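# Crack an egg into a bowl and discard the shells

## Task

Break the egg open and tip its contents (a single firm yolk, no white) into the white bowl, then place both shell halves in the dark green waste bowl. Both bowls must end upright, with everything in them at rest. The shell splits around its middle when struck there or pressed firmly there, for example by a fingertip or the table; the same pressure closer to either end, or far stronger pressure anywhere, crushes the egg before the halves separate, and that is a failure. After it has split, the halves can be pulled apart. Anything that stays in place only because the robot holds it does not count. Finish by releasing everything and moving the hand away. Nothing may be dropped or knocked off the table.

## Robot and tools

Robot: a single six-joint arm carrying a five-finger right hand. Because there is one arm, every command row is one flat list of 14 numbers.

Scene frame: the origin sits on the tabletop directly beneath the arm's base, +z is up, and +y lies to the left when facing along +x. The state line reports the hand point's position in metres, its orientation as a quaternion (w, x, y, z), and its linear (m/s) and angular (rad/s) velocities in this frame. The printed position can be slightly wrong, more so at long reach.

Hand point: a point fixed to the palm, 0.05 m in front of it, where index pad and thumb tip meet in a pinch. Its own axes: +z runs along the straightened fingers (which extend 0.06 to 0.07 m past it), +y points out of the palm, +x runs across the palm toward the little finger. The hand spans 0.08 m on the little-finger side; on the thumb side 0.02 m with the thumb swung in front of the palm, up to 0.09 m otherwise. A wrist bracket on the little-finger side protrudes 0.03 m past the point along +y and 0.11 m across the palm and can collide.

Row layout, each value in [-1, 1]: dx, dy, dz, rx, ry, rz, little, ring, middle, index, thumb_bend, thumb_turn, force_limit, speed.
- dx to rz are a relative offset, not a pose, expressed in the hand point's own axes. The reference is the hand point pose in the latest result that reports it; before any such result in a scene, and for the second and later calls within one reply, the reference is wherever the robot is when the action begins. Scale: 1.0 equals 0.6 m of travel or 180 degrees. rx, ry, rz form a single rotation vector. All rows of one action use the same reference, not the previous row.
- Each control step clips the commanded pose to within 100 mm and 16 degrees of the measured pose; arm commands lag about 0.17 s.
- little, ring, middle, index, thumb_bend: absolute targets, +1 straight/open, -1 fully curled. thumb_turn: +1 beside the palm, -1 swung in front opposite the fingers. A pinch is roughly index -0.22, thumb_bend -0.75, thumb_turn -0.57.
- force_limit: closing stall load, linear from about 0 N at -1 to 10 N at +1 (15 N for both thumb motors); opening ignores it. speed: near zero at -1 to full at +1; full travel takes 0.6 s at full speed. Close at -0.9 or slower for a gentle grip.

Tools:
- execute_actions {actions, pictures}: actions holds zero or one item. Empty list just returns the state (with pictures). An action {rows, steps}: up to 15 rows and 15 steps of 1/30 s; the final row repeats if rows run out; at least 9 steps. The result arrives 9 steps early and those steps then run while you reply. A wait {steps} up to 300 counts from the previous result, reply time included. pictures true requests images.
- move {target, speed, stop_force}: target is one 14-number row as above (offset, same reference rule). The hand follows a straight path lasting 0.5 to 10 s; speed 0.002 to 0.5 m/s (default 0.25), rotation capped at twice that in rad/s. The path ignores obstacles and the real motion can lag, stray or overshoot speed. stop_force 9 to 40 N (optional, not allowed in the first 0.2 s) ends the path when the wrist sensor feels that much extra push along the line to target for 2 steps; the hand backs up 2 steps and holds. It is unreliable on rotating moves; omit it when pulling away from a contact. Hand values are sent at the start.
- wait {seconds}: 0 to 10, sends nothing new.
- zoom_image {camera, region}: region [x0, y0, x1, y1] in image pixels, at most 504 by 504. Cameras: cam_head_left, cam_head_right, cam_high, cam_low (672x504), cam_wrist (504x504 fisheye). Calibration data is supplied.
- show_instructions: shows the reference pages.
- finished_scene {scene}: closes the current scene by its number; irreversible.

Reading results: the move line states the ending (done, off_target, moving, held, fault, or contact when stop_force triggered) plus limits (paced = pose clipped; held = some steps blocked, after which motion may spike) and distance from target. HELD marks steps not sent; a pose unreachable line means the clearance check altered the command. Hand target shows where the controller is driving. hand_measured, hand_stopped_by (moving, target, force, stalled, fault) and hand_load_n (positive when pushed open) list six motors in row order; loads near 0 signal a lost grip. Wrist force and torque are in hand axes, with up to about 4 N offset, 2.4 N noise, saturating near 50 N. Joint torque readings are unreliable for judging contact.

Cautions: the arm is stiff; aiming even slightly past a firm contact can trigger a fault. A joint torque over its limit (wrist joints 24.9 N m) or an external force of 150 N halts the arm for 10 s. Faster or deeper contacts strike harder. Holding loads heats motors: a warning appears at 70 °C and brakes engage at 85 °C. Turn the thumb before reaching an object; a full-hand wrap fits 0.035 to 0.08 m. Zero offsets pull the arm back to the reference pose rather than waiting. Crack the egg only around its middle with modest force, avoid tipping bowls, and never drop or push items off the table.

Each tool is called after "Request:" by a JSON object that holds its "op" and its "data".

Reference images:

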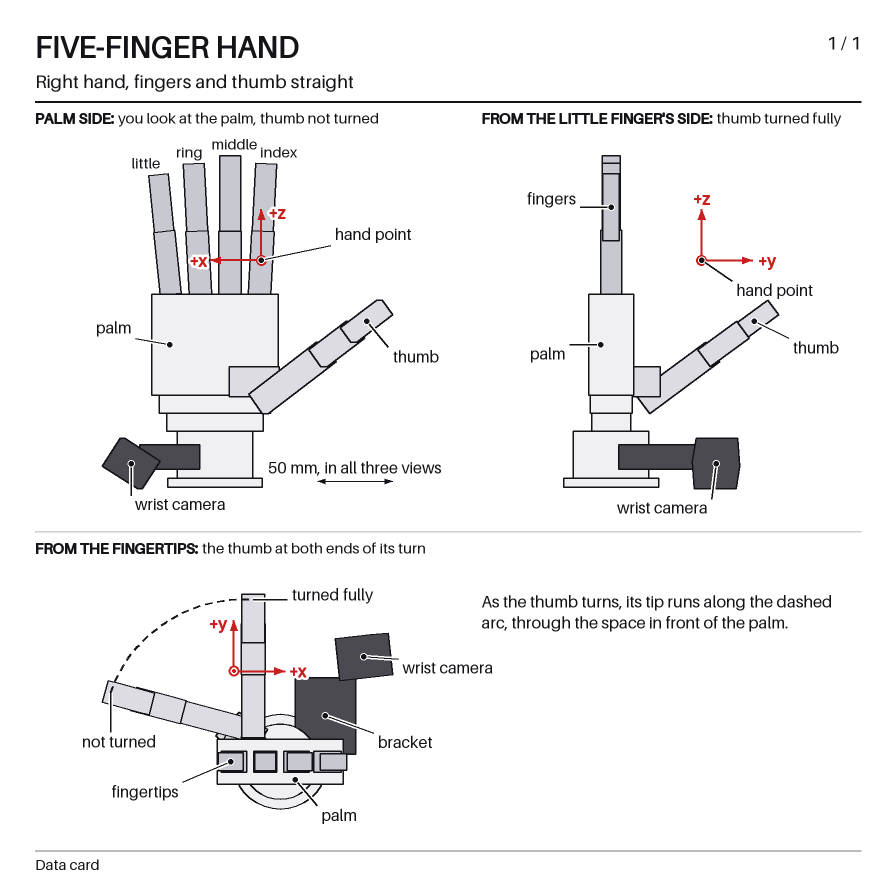

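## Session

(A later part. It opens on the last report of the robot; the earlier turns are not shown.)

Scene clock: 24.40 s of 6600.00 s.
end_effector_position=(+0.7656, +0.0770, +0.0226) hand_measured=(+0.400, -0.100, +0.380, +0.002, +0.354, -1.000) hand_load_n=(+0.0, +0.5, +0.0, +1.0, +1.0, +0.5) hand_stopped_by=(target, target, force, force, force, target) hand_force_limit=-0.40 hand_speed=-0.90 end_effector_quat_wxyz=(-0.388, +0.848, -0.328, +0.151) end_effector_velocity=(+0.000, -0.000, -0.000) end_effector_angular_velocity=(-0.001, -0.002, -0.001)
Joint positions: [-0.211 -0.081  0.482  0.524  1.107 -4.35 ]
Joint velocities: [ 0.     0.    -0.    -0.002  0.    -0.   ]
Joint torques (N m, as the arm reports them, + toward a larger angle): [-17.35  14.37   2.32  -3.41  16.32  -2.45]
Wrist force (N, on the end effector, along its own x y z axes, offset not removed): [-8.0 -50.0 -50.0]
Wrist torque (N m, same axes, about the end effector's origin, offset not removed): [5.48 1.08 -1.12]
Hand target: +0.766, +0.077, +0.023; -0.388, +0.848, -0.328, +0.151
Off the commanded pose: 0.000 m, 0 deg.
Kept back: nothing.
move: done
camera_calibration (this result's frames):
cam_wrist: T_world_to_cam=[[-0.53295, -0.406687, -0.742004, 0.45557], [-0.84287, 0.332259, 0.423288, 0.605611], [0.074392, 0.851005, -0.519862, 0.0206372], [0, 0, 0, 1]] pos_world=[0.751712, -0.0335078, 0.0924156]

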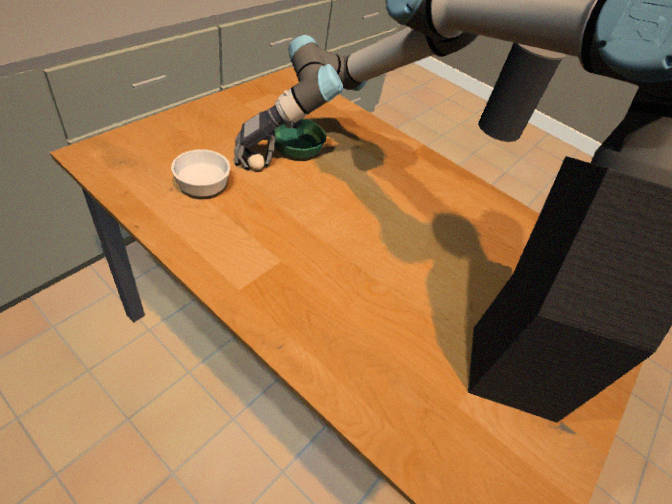

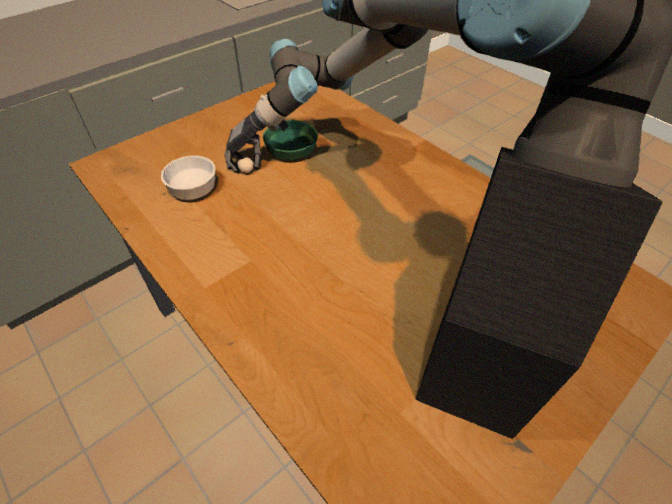

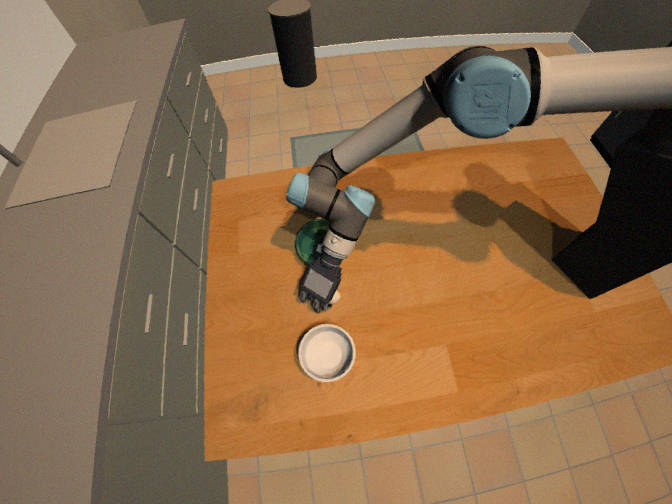

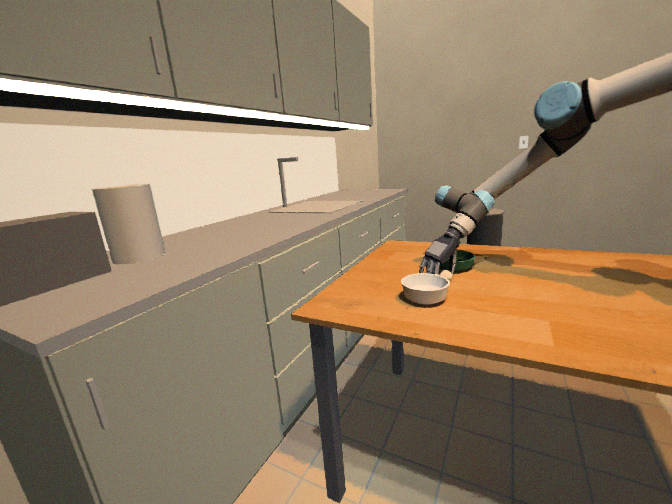

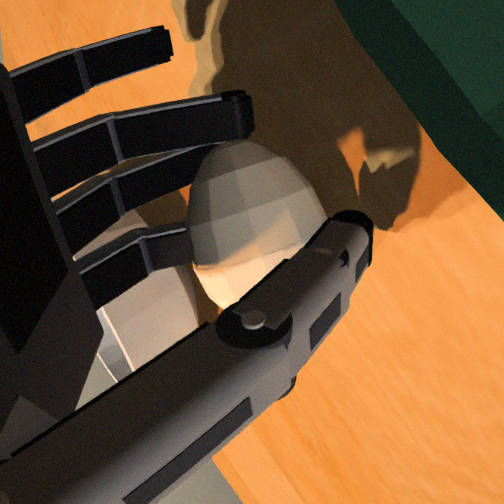

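Middle finger on table; lift and reclose.

Request:
{"op": "move", "data": {"target": [0,-0.006,-0.005,0,0,0,0.4,0.2,-0.4,-0.4,0.0,-1,-0.4,-0.9], "speed": 0.01}}

Request:
{"op": "move", "data": {"target": [0,0,0,0,0,0,0.4,0.2,-0.5,-0.4,0.0,-1,-0.4,-0.9]}}

Request:
{"op": "move", "data": {"target": [0,0,0,0,0,0,0.4,0.2,-0.55,-0.5,0.0,-1,-0.4,-0.92]}}

Request:
{"op": "zoom_image", "data": {"camera": "cam_head_left", "region": [210, 110, 310, 200]}}

Scene clock: 27.03 s of 6600.00 s.
end_effector_position=(+0.7656, +0.0770, +0.0273) hand_measured=(+0.400, +0.200, +0.380, +0.002, +0.354, -1.000) hand_load_n=(+0.0, +0.0, +0.0, +0.0, +0.0, +0.0) hand_stopped_by=(target, target, force, force, force, target) hand_force_limit=-0.40 hand_speed=-0.90 end_effector_quat_wxyz=(-0.388, +0.848, -0.328, +0.151) end_effector_velocity=(-0.000, +0.000, -0.001) end_effector_angular_velocity=(-0.001, +0.001, +0.000)
Joint positions: [-0.209 -0.095  0.5    0.519  1.108 -4.348]
Joint velocities: [ 0.     0.001 -0.    -0.     0.001 -0.   ]
Joint torques (N m, as the arm reports them, + toward a larger angle): [ 38.8  -60.01  -3.6    0.78  -3.02   1.76]
Wrist force (N, on the end effector, along its own x y z axes, offset not removed): [-1.9 2.8 -1.9]
Wrist torque (N m, same axes, about the end effector's origin, offset not removed): [0.30 0.37 0.05]
Hand target: +0.766, +0.077, +0.027; -0.388, +0.848, -0.328, +0.151
Off the commanded pose: 0.000 m, 0 deg.
Kept back: nothing.
move: done
camera_calibration (this result's frames):
cam_wrist: T_world_to_cam=[[-0.532949, -0.406684, -0.742007, 0.459103], [-0.842871, 0.332261, 0.423287, 0.60366], [0.0743955, 0.851006, -0.51986, 0.0230152], [0, 0, 0, 1]] pos_world=[0.751773, -0.0334488, 0.0971004]

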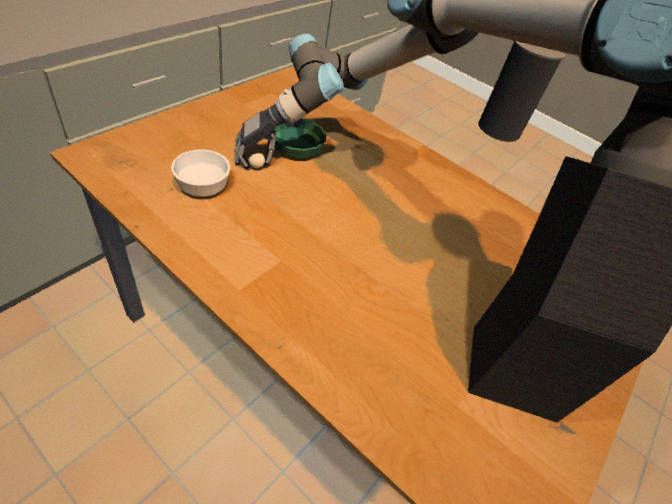

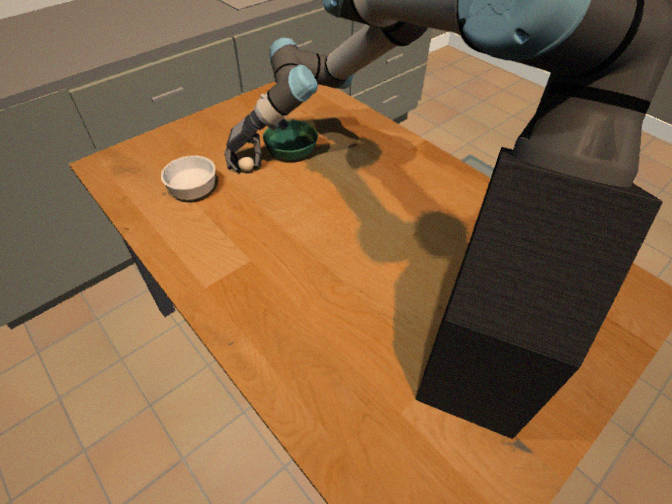

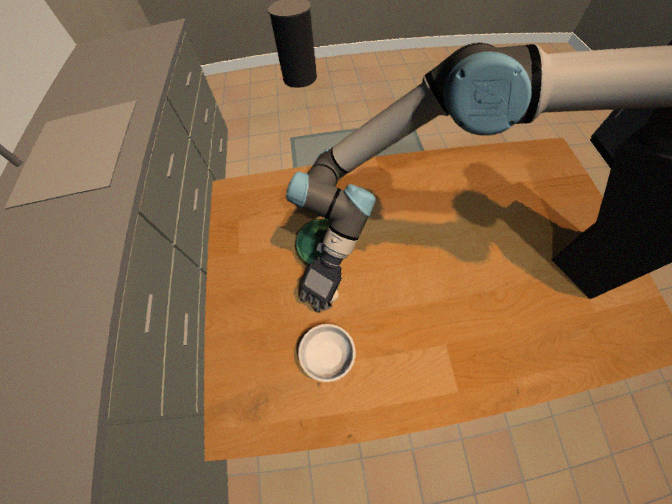

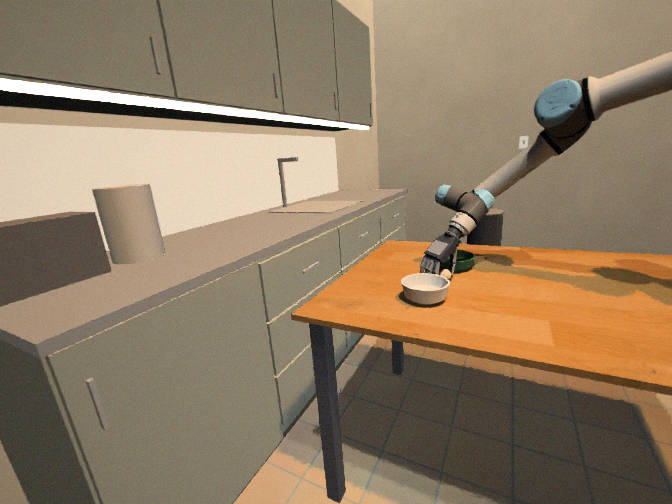

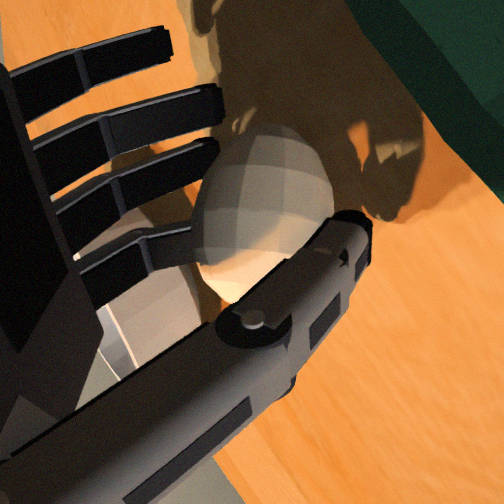

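Scene clock: 29.33 s of 6600.00 s.
end_effector_position=(+0.7656, +0.0770, +0.0273) hand_measured=(+0.400, +0.200, +0.036, +0.002, +0.354, -1.000) hand_load_n=(+0.0, +0.0, +3.0, +0.0, +3.0, +1.0) hand_stopped_by=(target, target, force, force, force, target) hand_force_limit=-0.40 hand_speed=-0.90 end_effector_quat_wxyz=(-0.388, +0.848, -0.328, +0.151) end_effector_velocity=(+0.001, +0.000, +0.000) end_effector_angular_velocity=(+0.001, -0.002, -0.000)
Joint positions: [-0.209 -0.095  0.5    0.519  1.108 -4.348]
Joint velocities: [ 0.     0.    -0.    -0.002 -0.001  0.   ]
Joint torques (N m, as the arm reports them, + toward a larger angle): [ 39.82 -59.25  -4.42   0.68  -2.94   1.63]
Wrist force (N, on the end effector, along its own x y z axes, offset not removed): [1.6 0.4 -0.3]
Wrist torque (N m, same axes, about the end effector's origin, offset not removed): [-0.06 -0.25 0.22]
Hand target: +0.766, +0.077, +0.027; -0.388, +0.848, -0.328, +0.151
Off the commanded pose: 0.000 m, 0 deg.
Kept back: nothing.
move: done
camera_calibration (this result's frames):
cam_wrist: T_world_to_cam=[[-0.532949, -0.406684, -0.742006, 0.459102], [-0.84287, 0.33226, 0.423288, 0.603659], [0.0743943, 0.851006, -0.51986, 0.023015], [0, 0, 0, 1]] pos_world=[0.751773, -0.0334479, 0.0970997]

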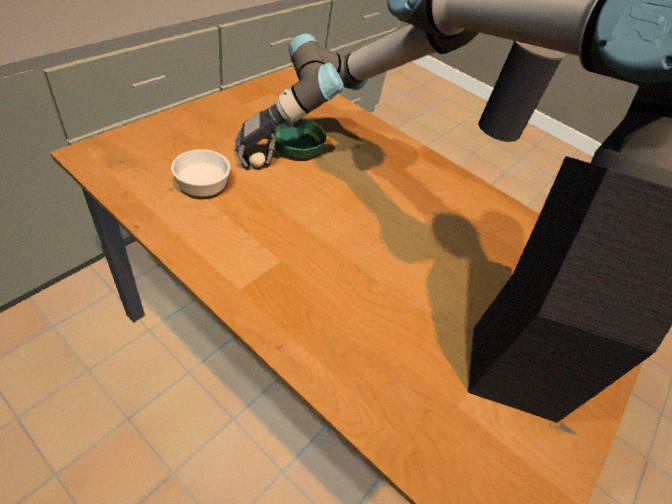

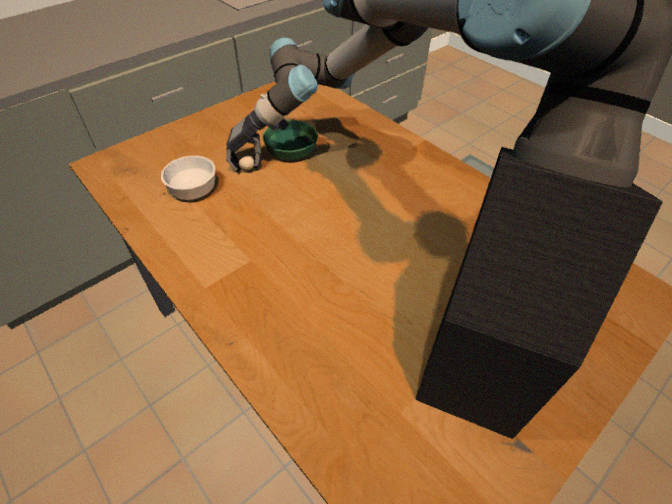

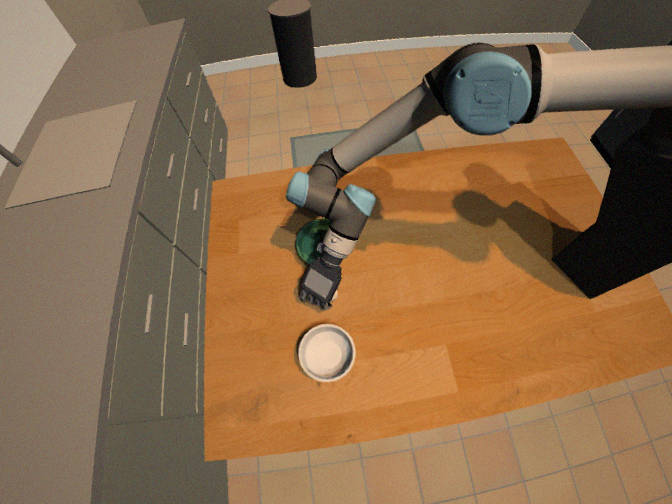

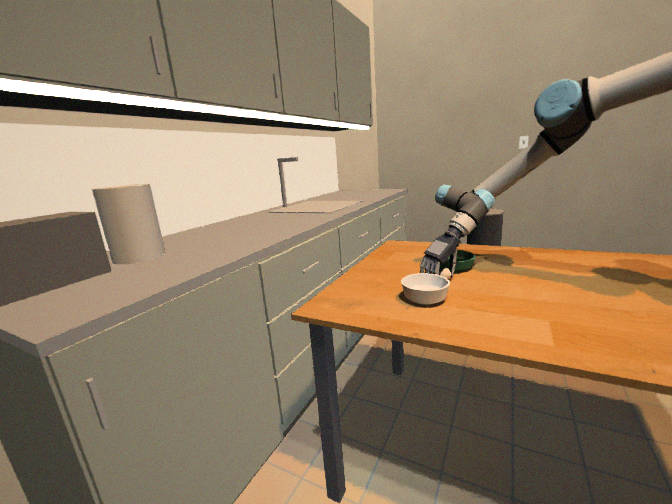

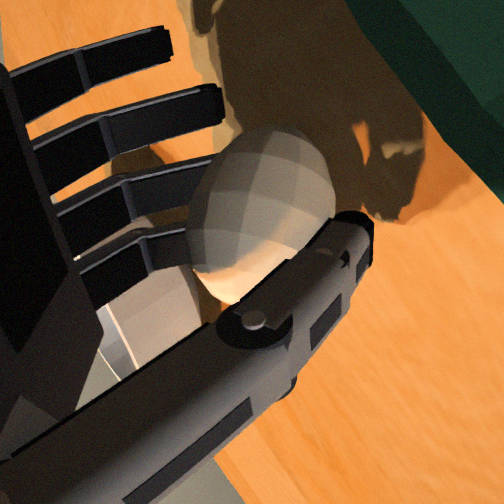

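Scene clock: 29.97 s of 6600.00 s.
end_effector_position=(+0.7656, +0.0770, +0.0273) hand_measured=(+0.400, +0.200, +0.036, -0.050, +0.356, -1.000) hand_load_n=(+0.0, +0.0, +1.0, +3.5, +5.0, +0.0) hand_stopped_by=(target, target, force, force, force, target) hand_force_limit=-0.40 hand_speed=-0.92 end_effector_quat_wxyz=(-0.388, +0.848, -0.328, +0.151) end_effector_velocity=(+0.000, -0.000, +0.000) end_effector_angular_velocity=(-0.000, -0.001, -0.000)
Joint positions: [-0.209 -0.095  0.5    0.519  1.108 -4.348]
Joint velocities: [ 0.    -0.001  0.    -0.    -0.    -0.   ]
Joint torques (N m, as the arm reports them, + toward a larger angle): [ 38.69 -60.06  -5.6    0.69  -3.05   1.57]
Wrist force (N, on the end effector, along its own x y z axes, offset not removed): [-1.3 3.2 -3.4]
Wrist torque (N m, same axes, about the end effector's origin, offset not removed): [0.55 0.42 0.05]
Hand target: +0.766, +0.077, +0.027; -0.388, +0.848, -0.328, +0.151
Off the commanded pose: 0.000 m, 0 deg.
Kept back: nothing.
move: done
camera_calibration (this result's frames):
cam_wrist: T_world_to_cam=[[-0.532949, -0.406684, -0.742006, 0.459102], [-0.84287, 0.33226, 0.423288, 0.603659], [0.0743943, 0.851006, -0.51986, 0.0230151], [0, 0, 0, 1]] pos_world=[0.751773, -0.033448, 0.0970998]

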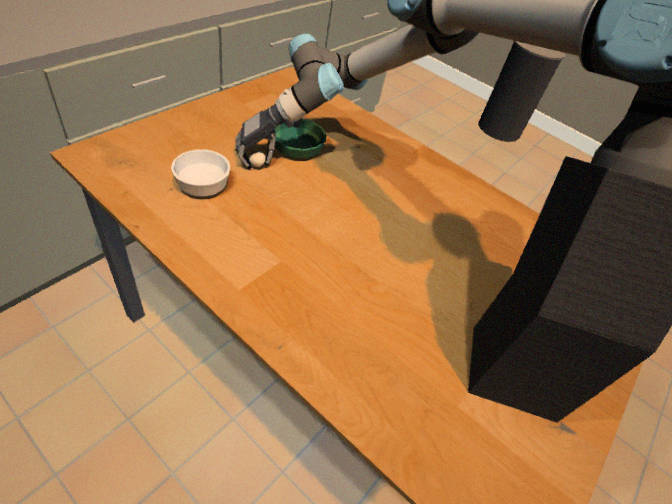

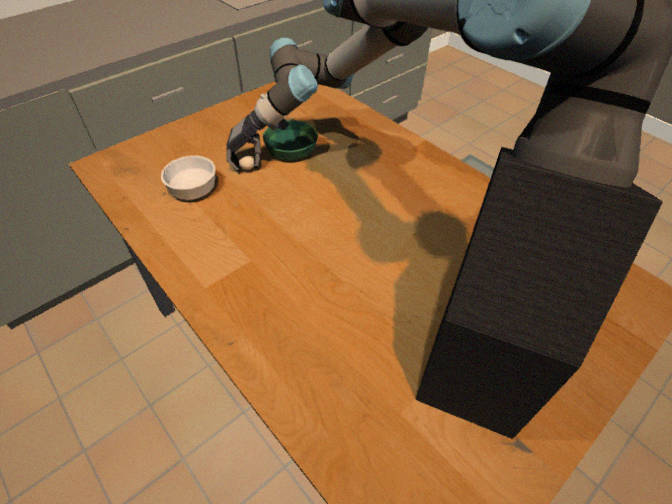

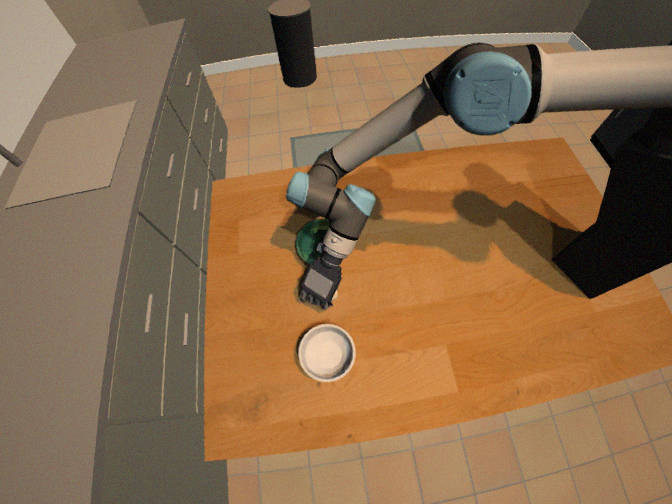

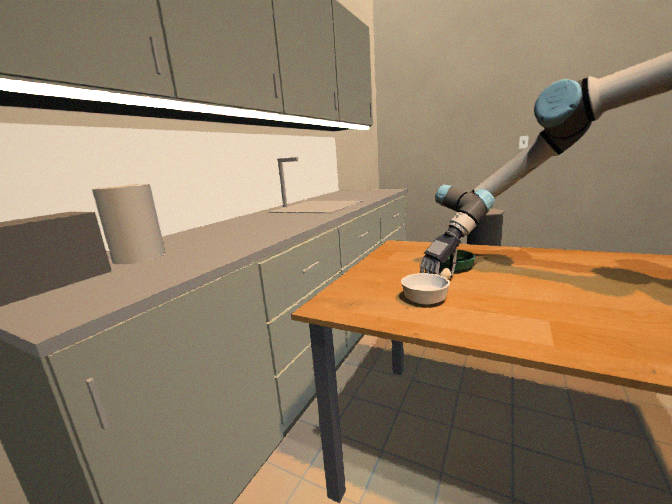

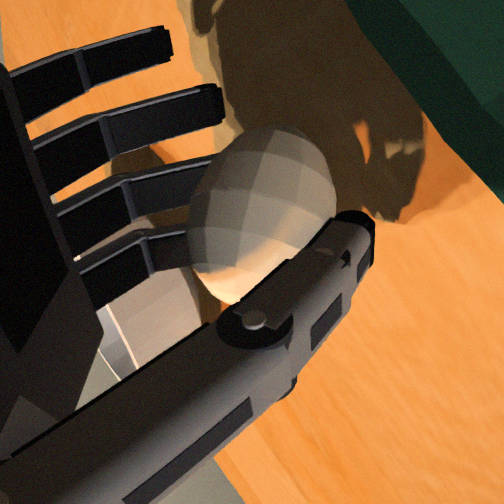

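Region (210, 110, 310, 200) of cam_head_left's 672x504 image, scaled by 5.040, with more detail than that image has; it fills the top 454 rows of this view, and the rest is white.

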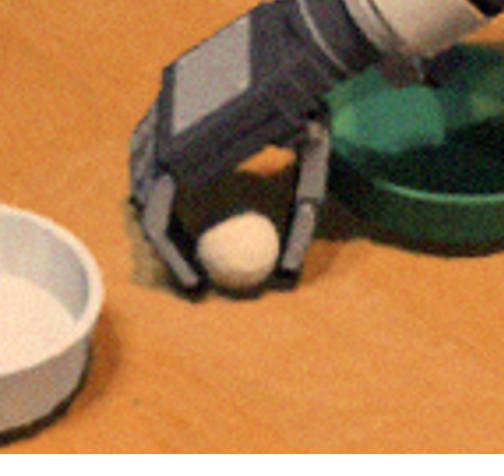

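Request:
{"op": "move", "data": {"target": [0,-0.088,-0.076,0,0,0,0.4,0.2,-0.55,-0.5,0.0,-1,-0.4,-0.92], "speed": 0.08}}

Request:
{"op": "move", "data": {"target": [-0.146,-0.153,0.177,0,0,0,0.4,0.2,-0.55,-0.5,0.0,-1,-0.4,-0.92], "speed": 0.12}}

Request:
{"op": "zoom_image", "data": {"camera": "cam_head_left", "region": [150, 110, 260, 210]}}

Request:
{"op": "zoom_image", "data": {"camera": "cam_low", "region": [380, 230, 480, 320]}}

Scene clock: 32.07 s of 6600.00 s.
end_effector_position=(+0.7657, +0.0770, +0.0967) hand_measured=(+0.400, +0.200, +0.036, -0.050, +0.356, -1.000) hand_load_n=(+0.0, +0.0, +1.5, +3.5, +5.0, +0.0) hand_stopped_by=(target, target, force, force, force, target) hand_force_limit=-0.40 hand_speed=-0.92 end_effector_quat_wxyz=(-0.388, +0.848, -0.328, +0.151) end_effector_velocity=(-0.000, +0.000, +0.002) end_effector_angular_velocity=(-0.000, -0.001, -0.000)
Joint positions: [-0.174 -0.27   0.706  0.475  1.129 -4.317]
Joint velocities: [ 0.001 -0.007  0.009 -0.004  0.001  0.001]
Joint torques (N m, as the arm reports them, + toward a larger angle): [ 39.26 -61.12  -4.69   0.78   1.21   1.88]
Wrist force (N, on the end effector, along its own x y z axes, offset not removed): [-0.4 7.0 -0.4]
Wrist torque (N m, same axes, about the end effector's origin, offset not removed): [1.22 -0.01 0.01]
Hand target: +0.766, +0.077, +0.097; -0.388, +0.848, -0.328, +0.151
Off the commanded pose: 0.000 m, 0 deg.
Kept back: nothing.
move: done
camera_calibration (this result's frames):
cam_wrist: T_world_to_cam=[[-0.532971, -0.406656, -0.742006, 0.510719], [-0.84286, 0.332215, 0.423344, 0.574329], [0.0743501, 0.851037, -0.519815, 0.0591786], [0, 0, 0, 1]] pos_world=[0.751878, -0.033477, 0.16658]

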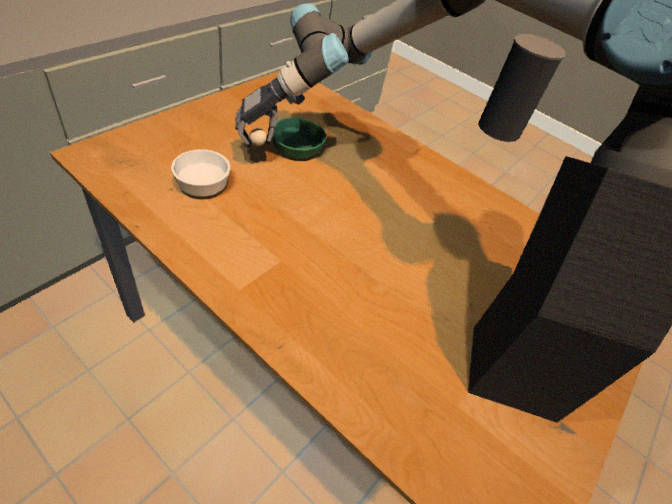

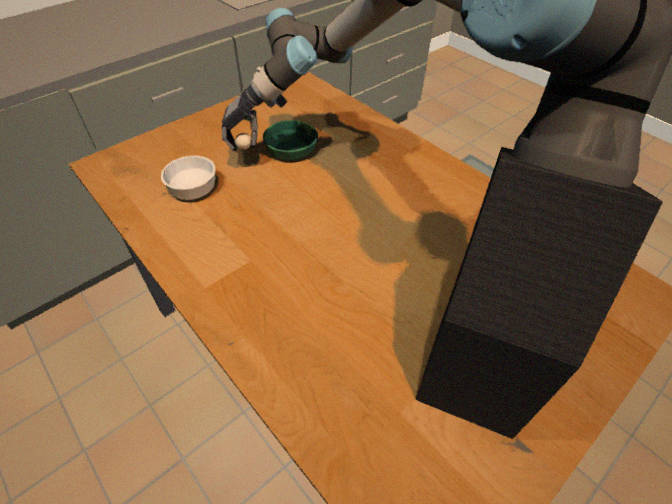

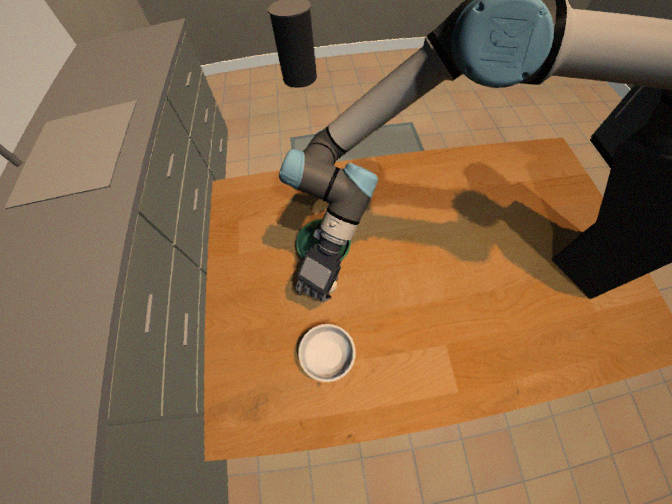

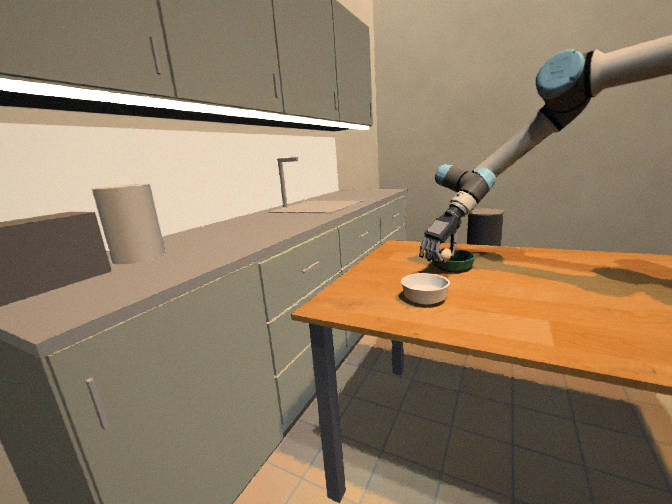

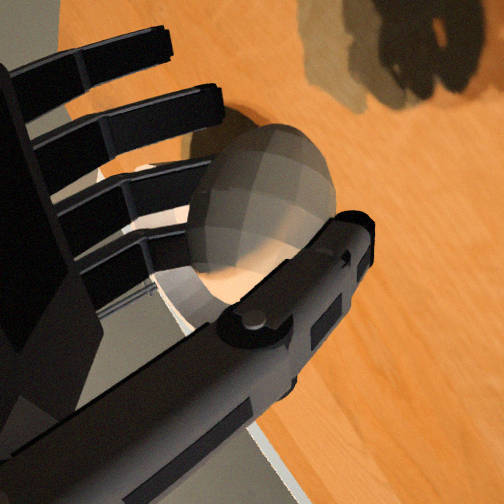

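Scene clock: 33.97 s of 6600.00 s.
end_effector_position=(+0.7952, +0.2396, +0.0969) hand_measured=(+0.400, +0.200, +0.036, -0.050, +0.356, -1.000) hand_load_n=(+0.0, +0.0, +1.5, +3.5, +5.0, +0.0) hand_stopped_by=(target, target, force, force, force, target) hand_force_limit=-0.40 hand_speed=-0.92 end_effector_quat_wxyz=(-0.388, +0.848, -0.328, +0.151) end_effector_velocity=(+0.001, +0.003, -0.000) end_effector_angular_velocity=(+0.002, +0.004, +0.004)
Joint positions: [ 0.043 -0.025  0.34   0.53   1.268 -4.138]
Joint velocities: [ 0.003  0.022 -0.044  0.028 -0.     0.001]
Joint torques (N m, as the arm reports them, + toward a larger angle): [ 41.75 -47.42 -18.03   2.87   1.19   1.91]
Wrist force (N, on the end effector, along its own x y z axes, offset not removed): [-0.8 4.7 1.6]
Wrist torque (N m, same axes, about the end effector's origin, offset not removed): [0.71 0.33 0.19]
Hand target: +0.795, +0.240, +0.097; -0.388, +0.848, -0.328, +0.151
Off the commanded pose: 0.000 m, 0 deg.
Kept back: nothing.
move: done
camera_calibration (this result's frames):
cam_wrist: T_world_to_cam=[[-0.532628, -0.406151, -0.742528, 0.592338], [-0.84299, 0.332671, 0.422726, 0.545124], [0.0753271, 0.8511, -0.519571, -0.0821323], [0, 0, 0, 1]] pos_world=[0.781218, 0.129134, 0.166716]

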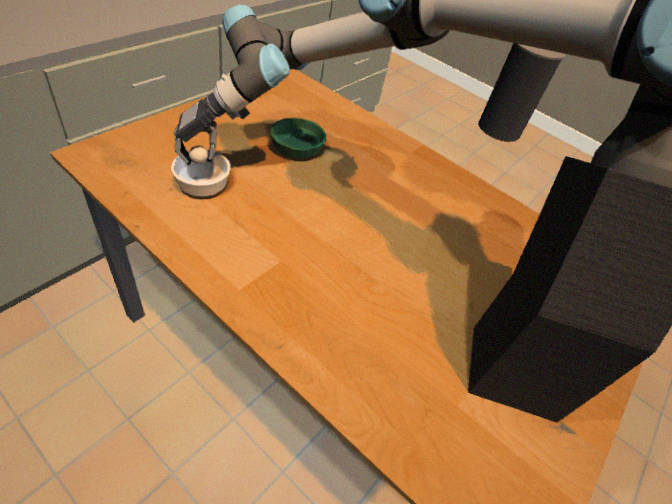

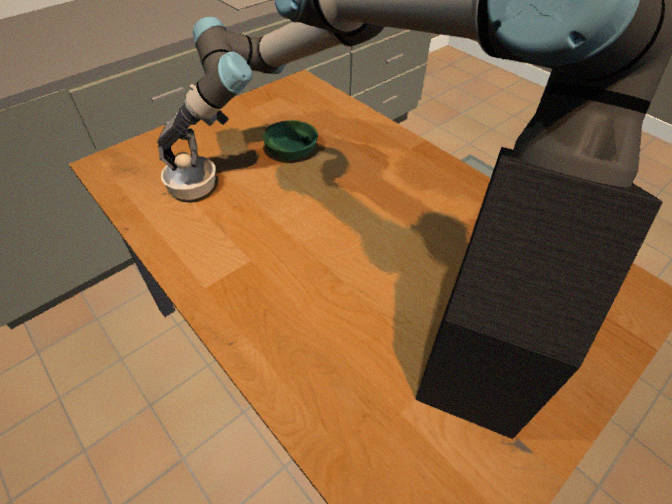

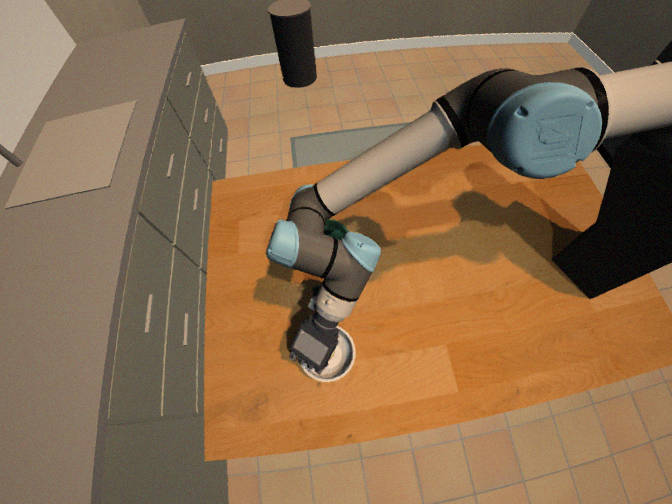

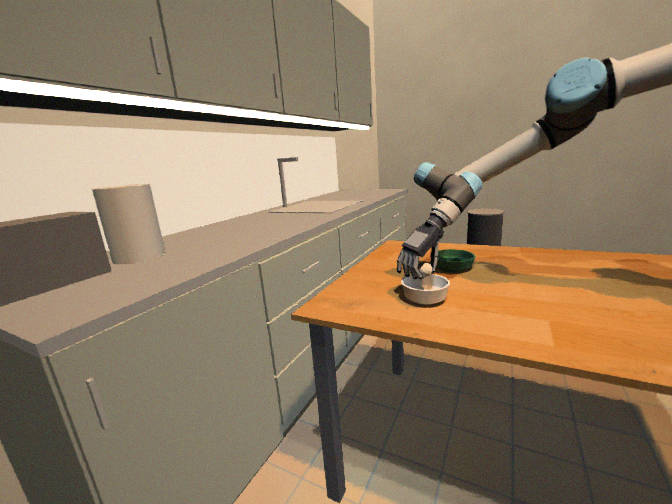

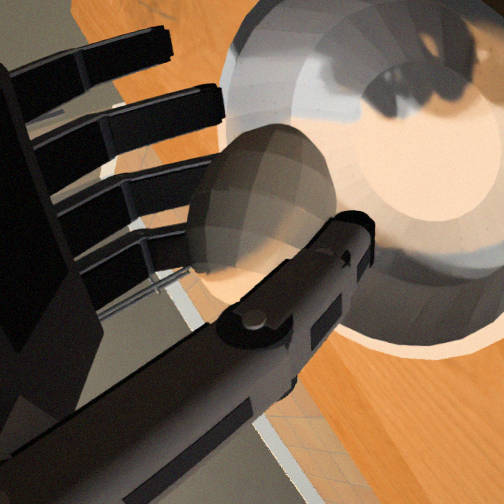

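Region (150, 110, 260, 210) of cam_head_left's 672x504 image, scaled by 4.582, with more detail than that image has; it fills the top 458 rows of this view, and the rest is white.

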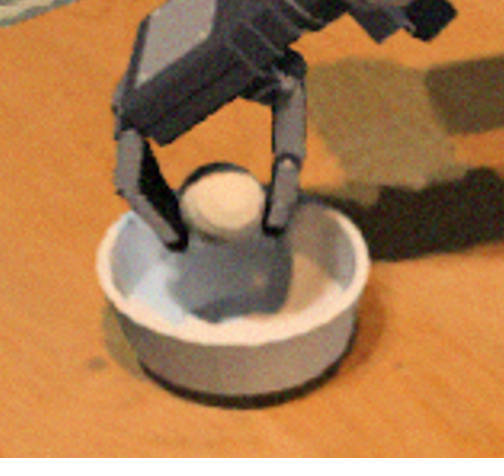

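Region (380, 230, 480, 320) of cam_low's 672x504 image, scaled by 5.040, with more detail than that image has; it fills the top 454 rows of this view, and the rest is white.

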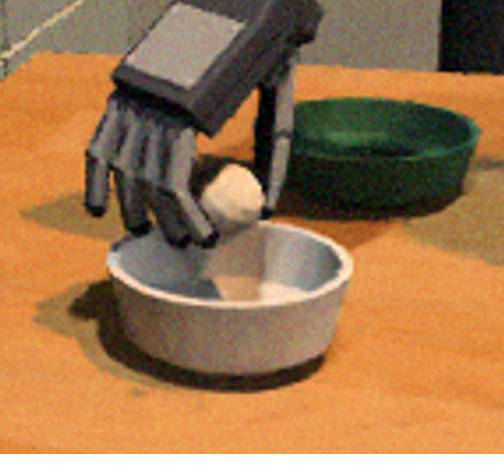

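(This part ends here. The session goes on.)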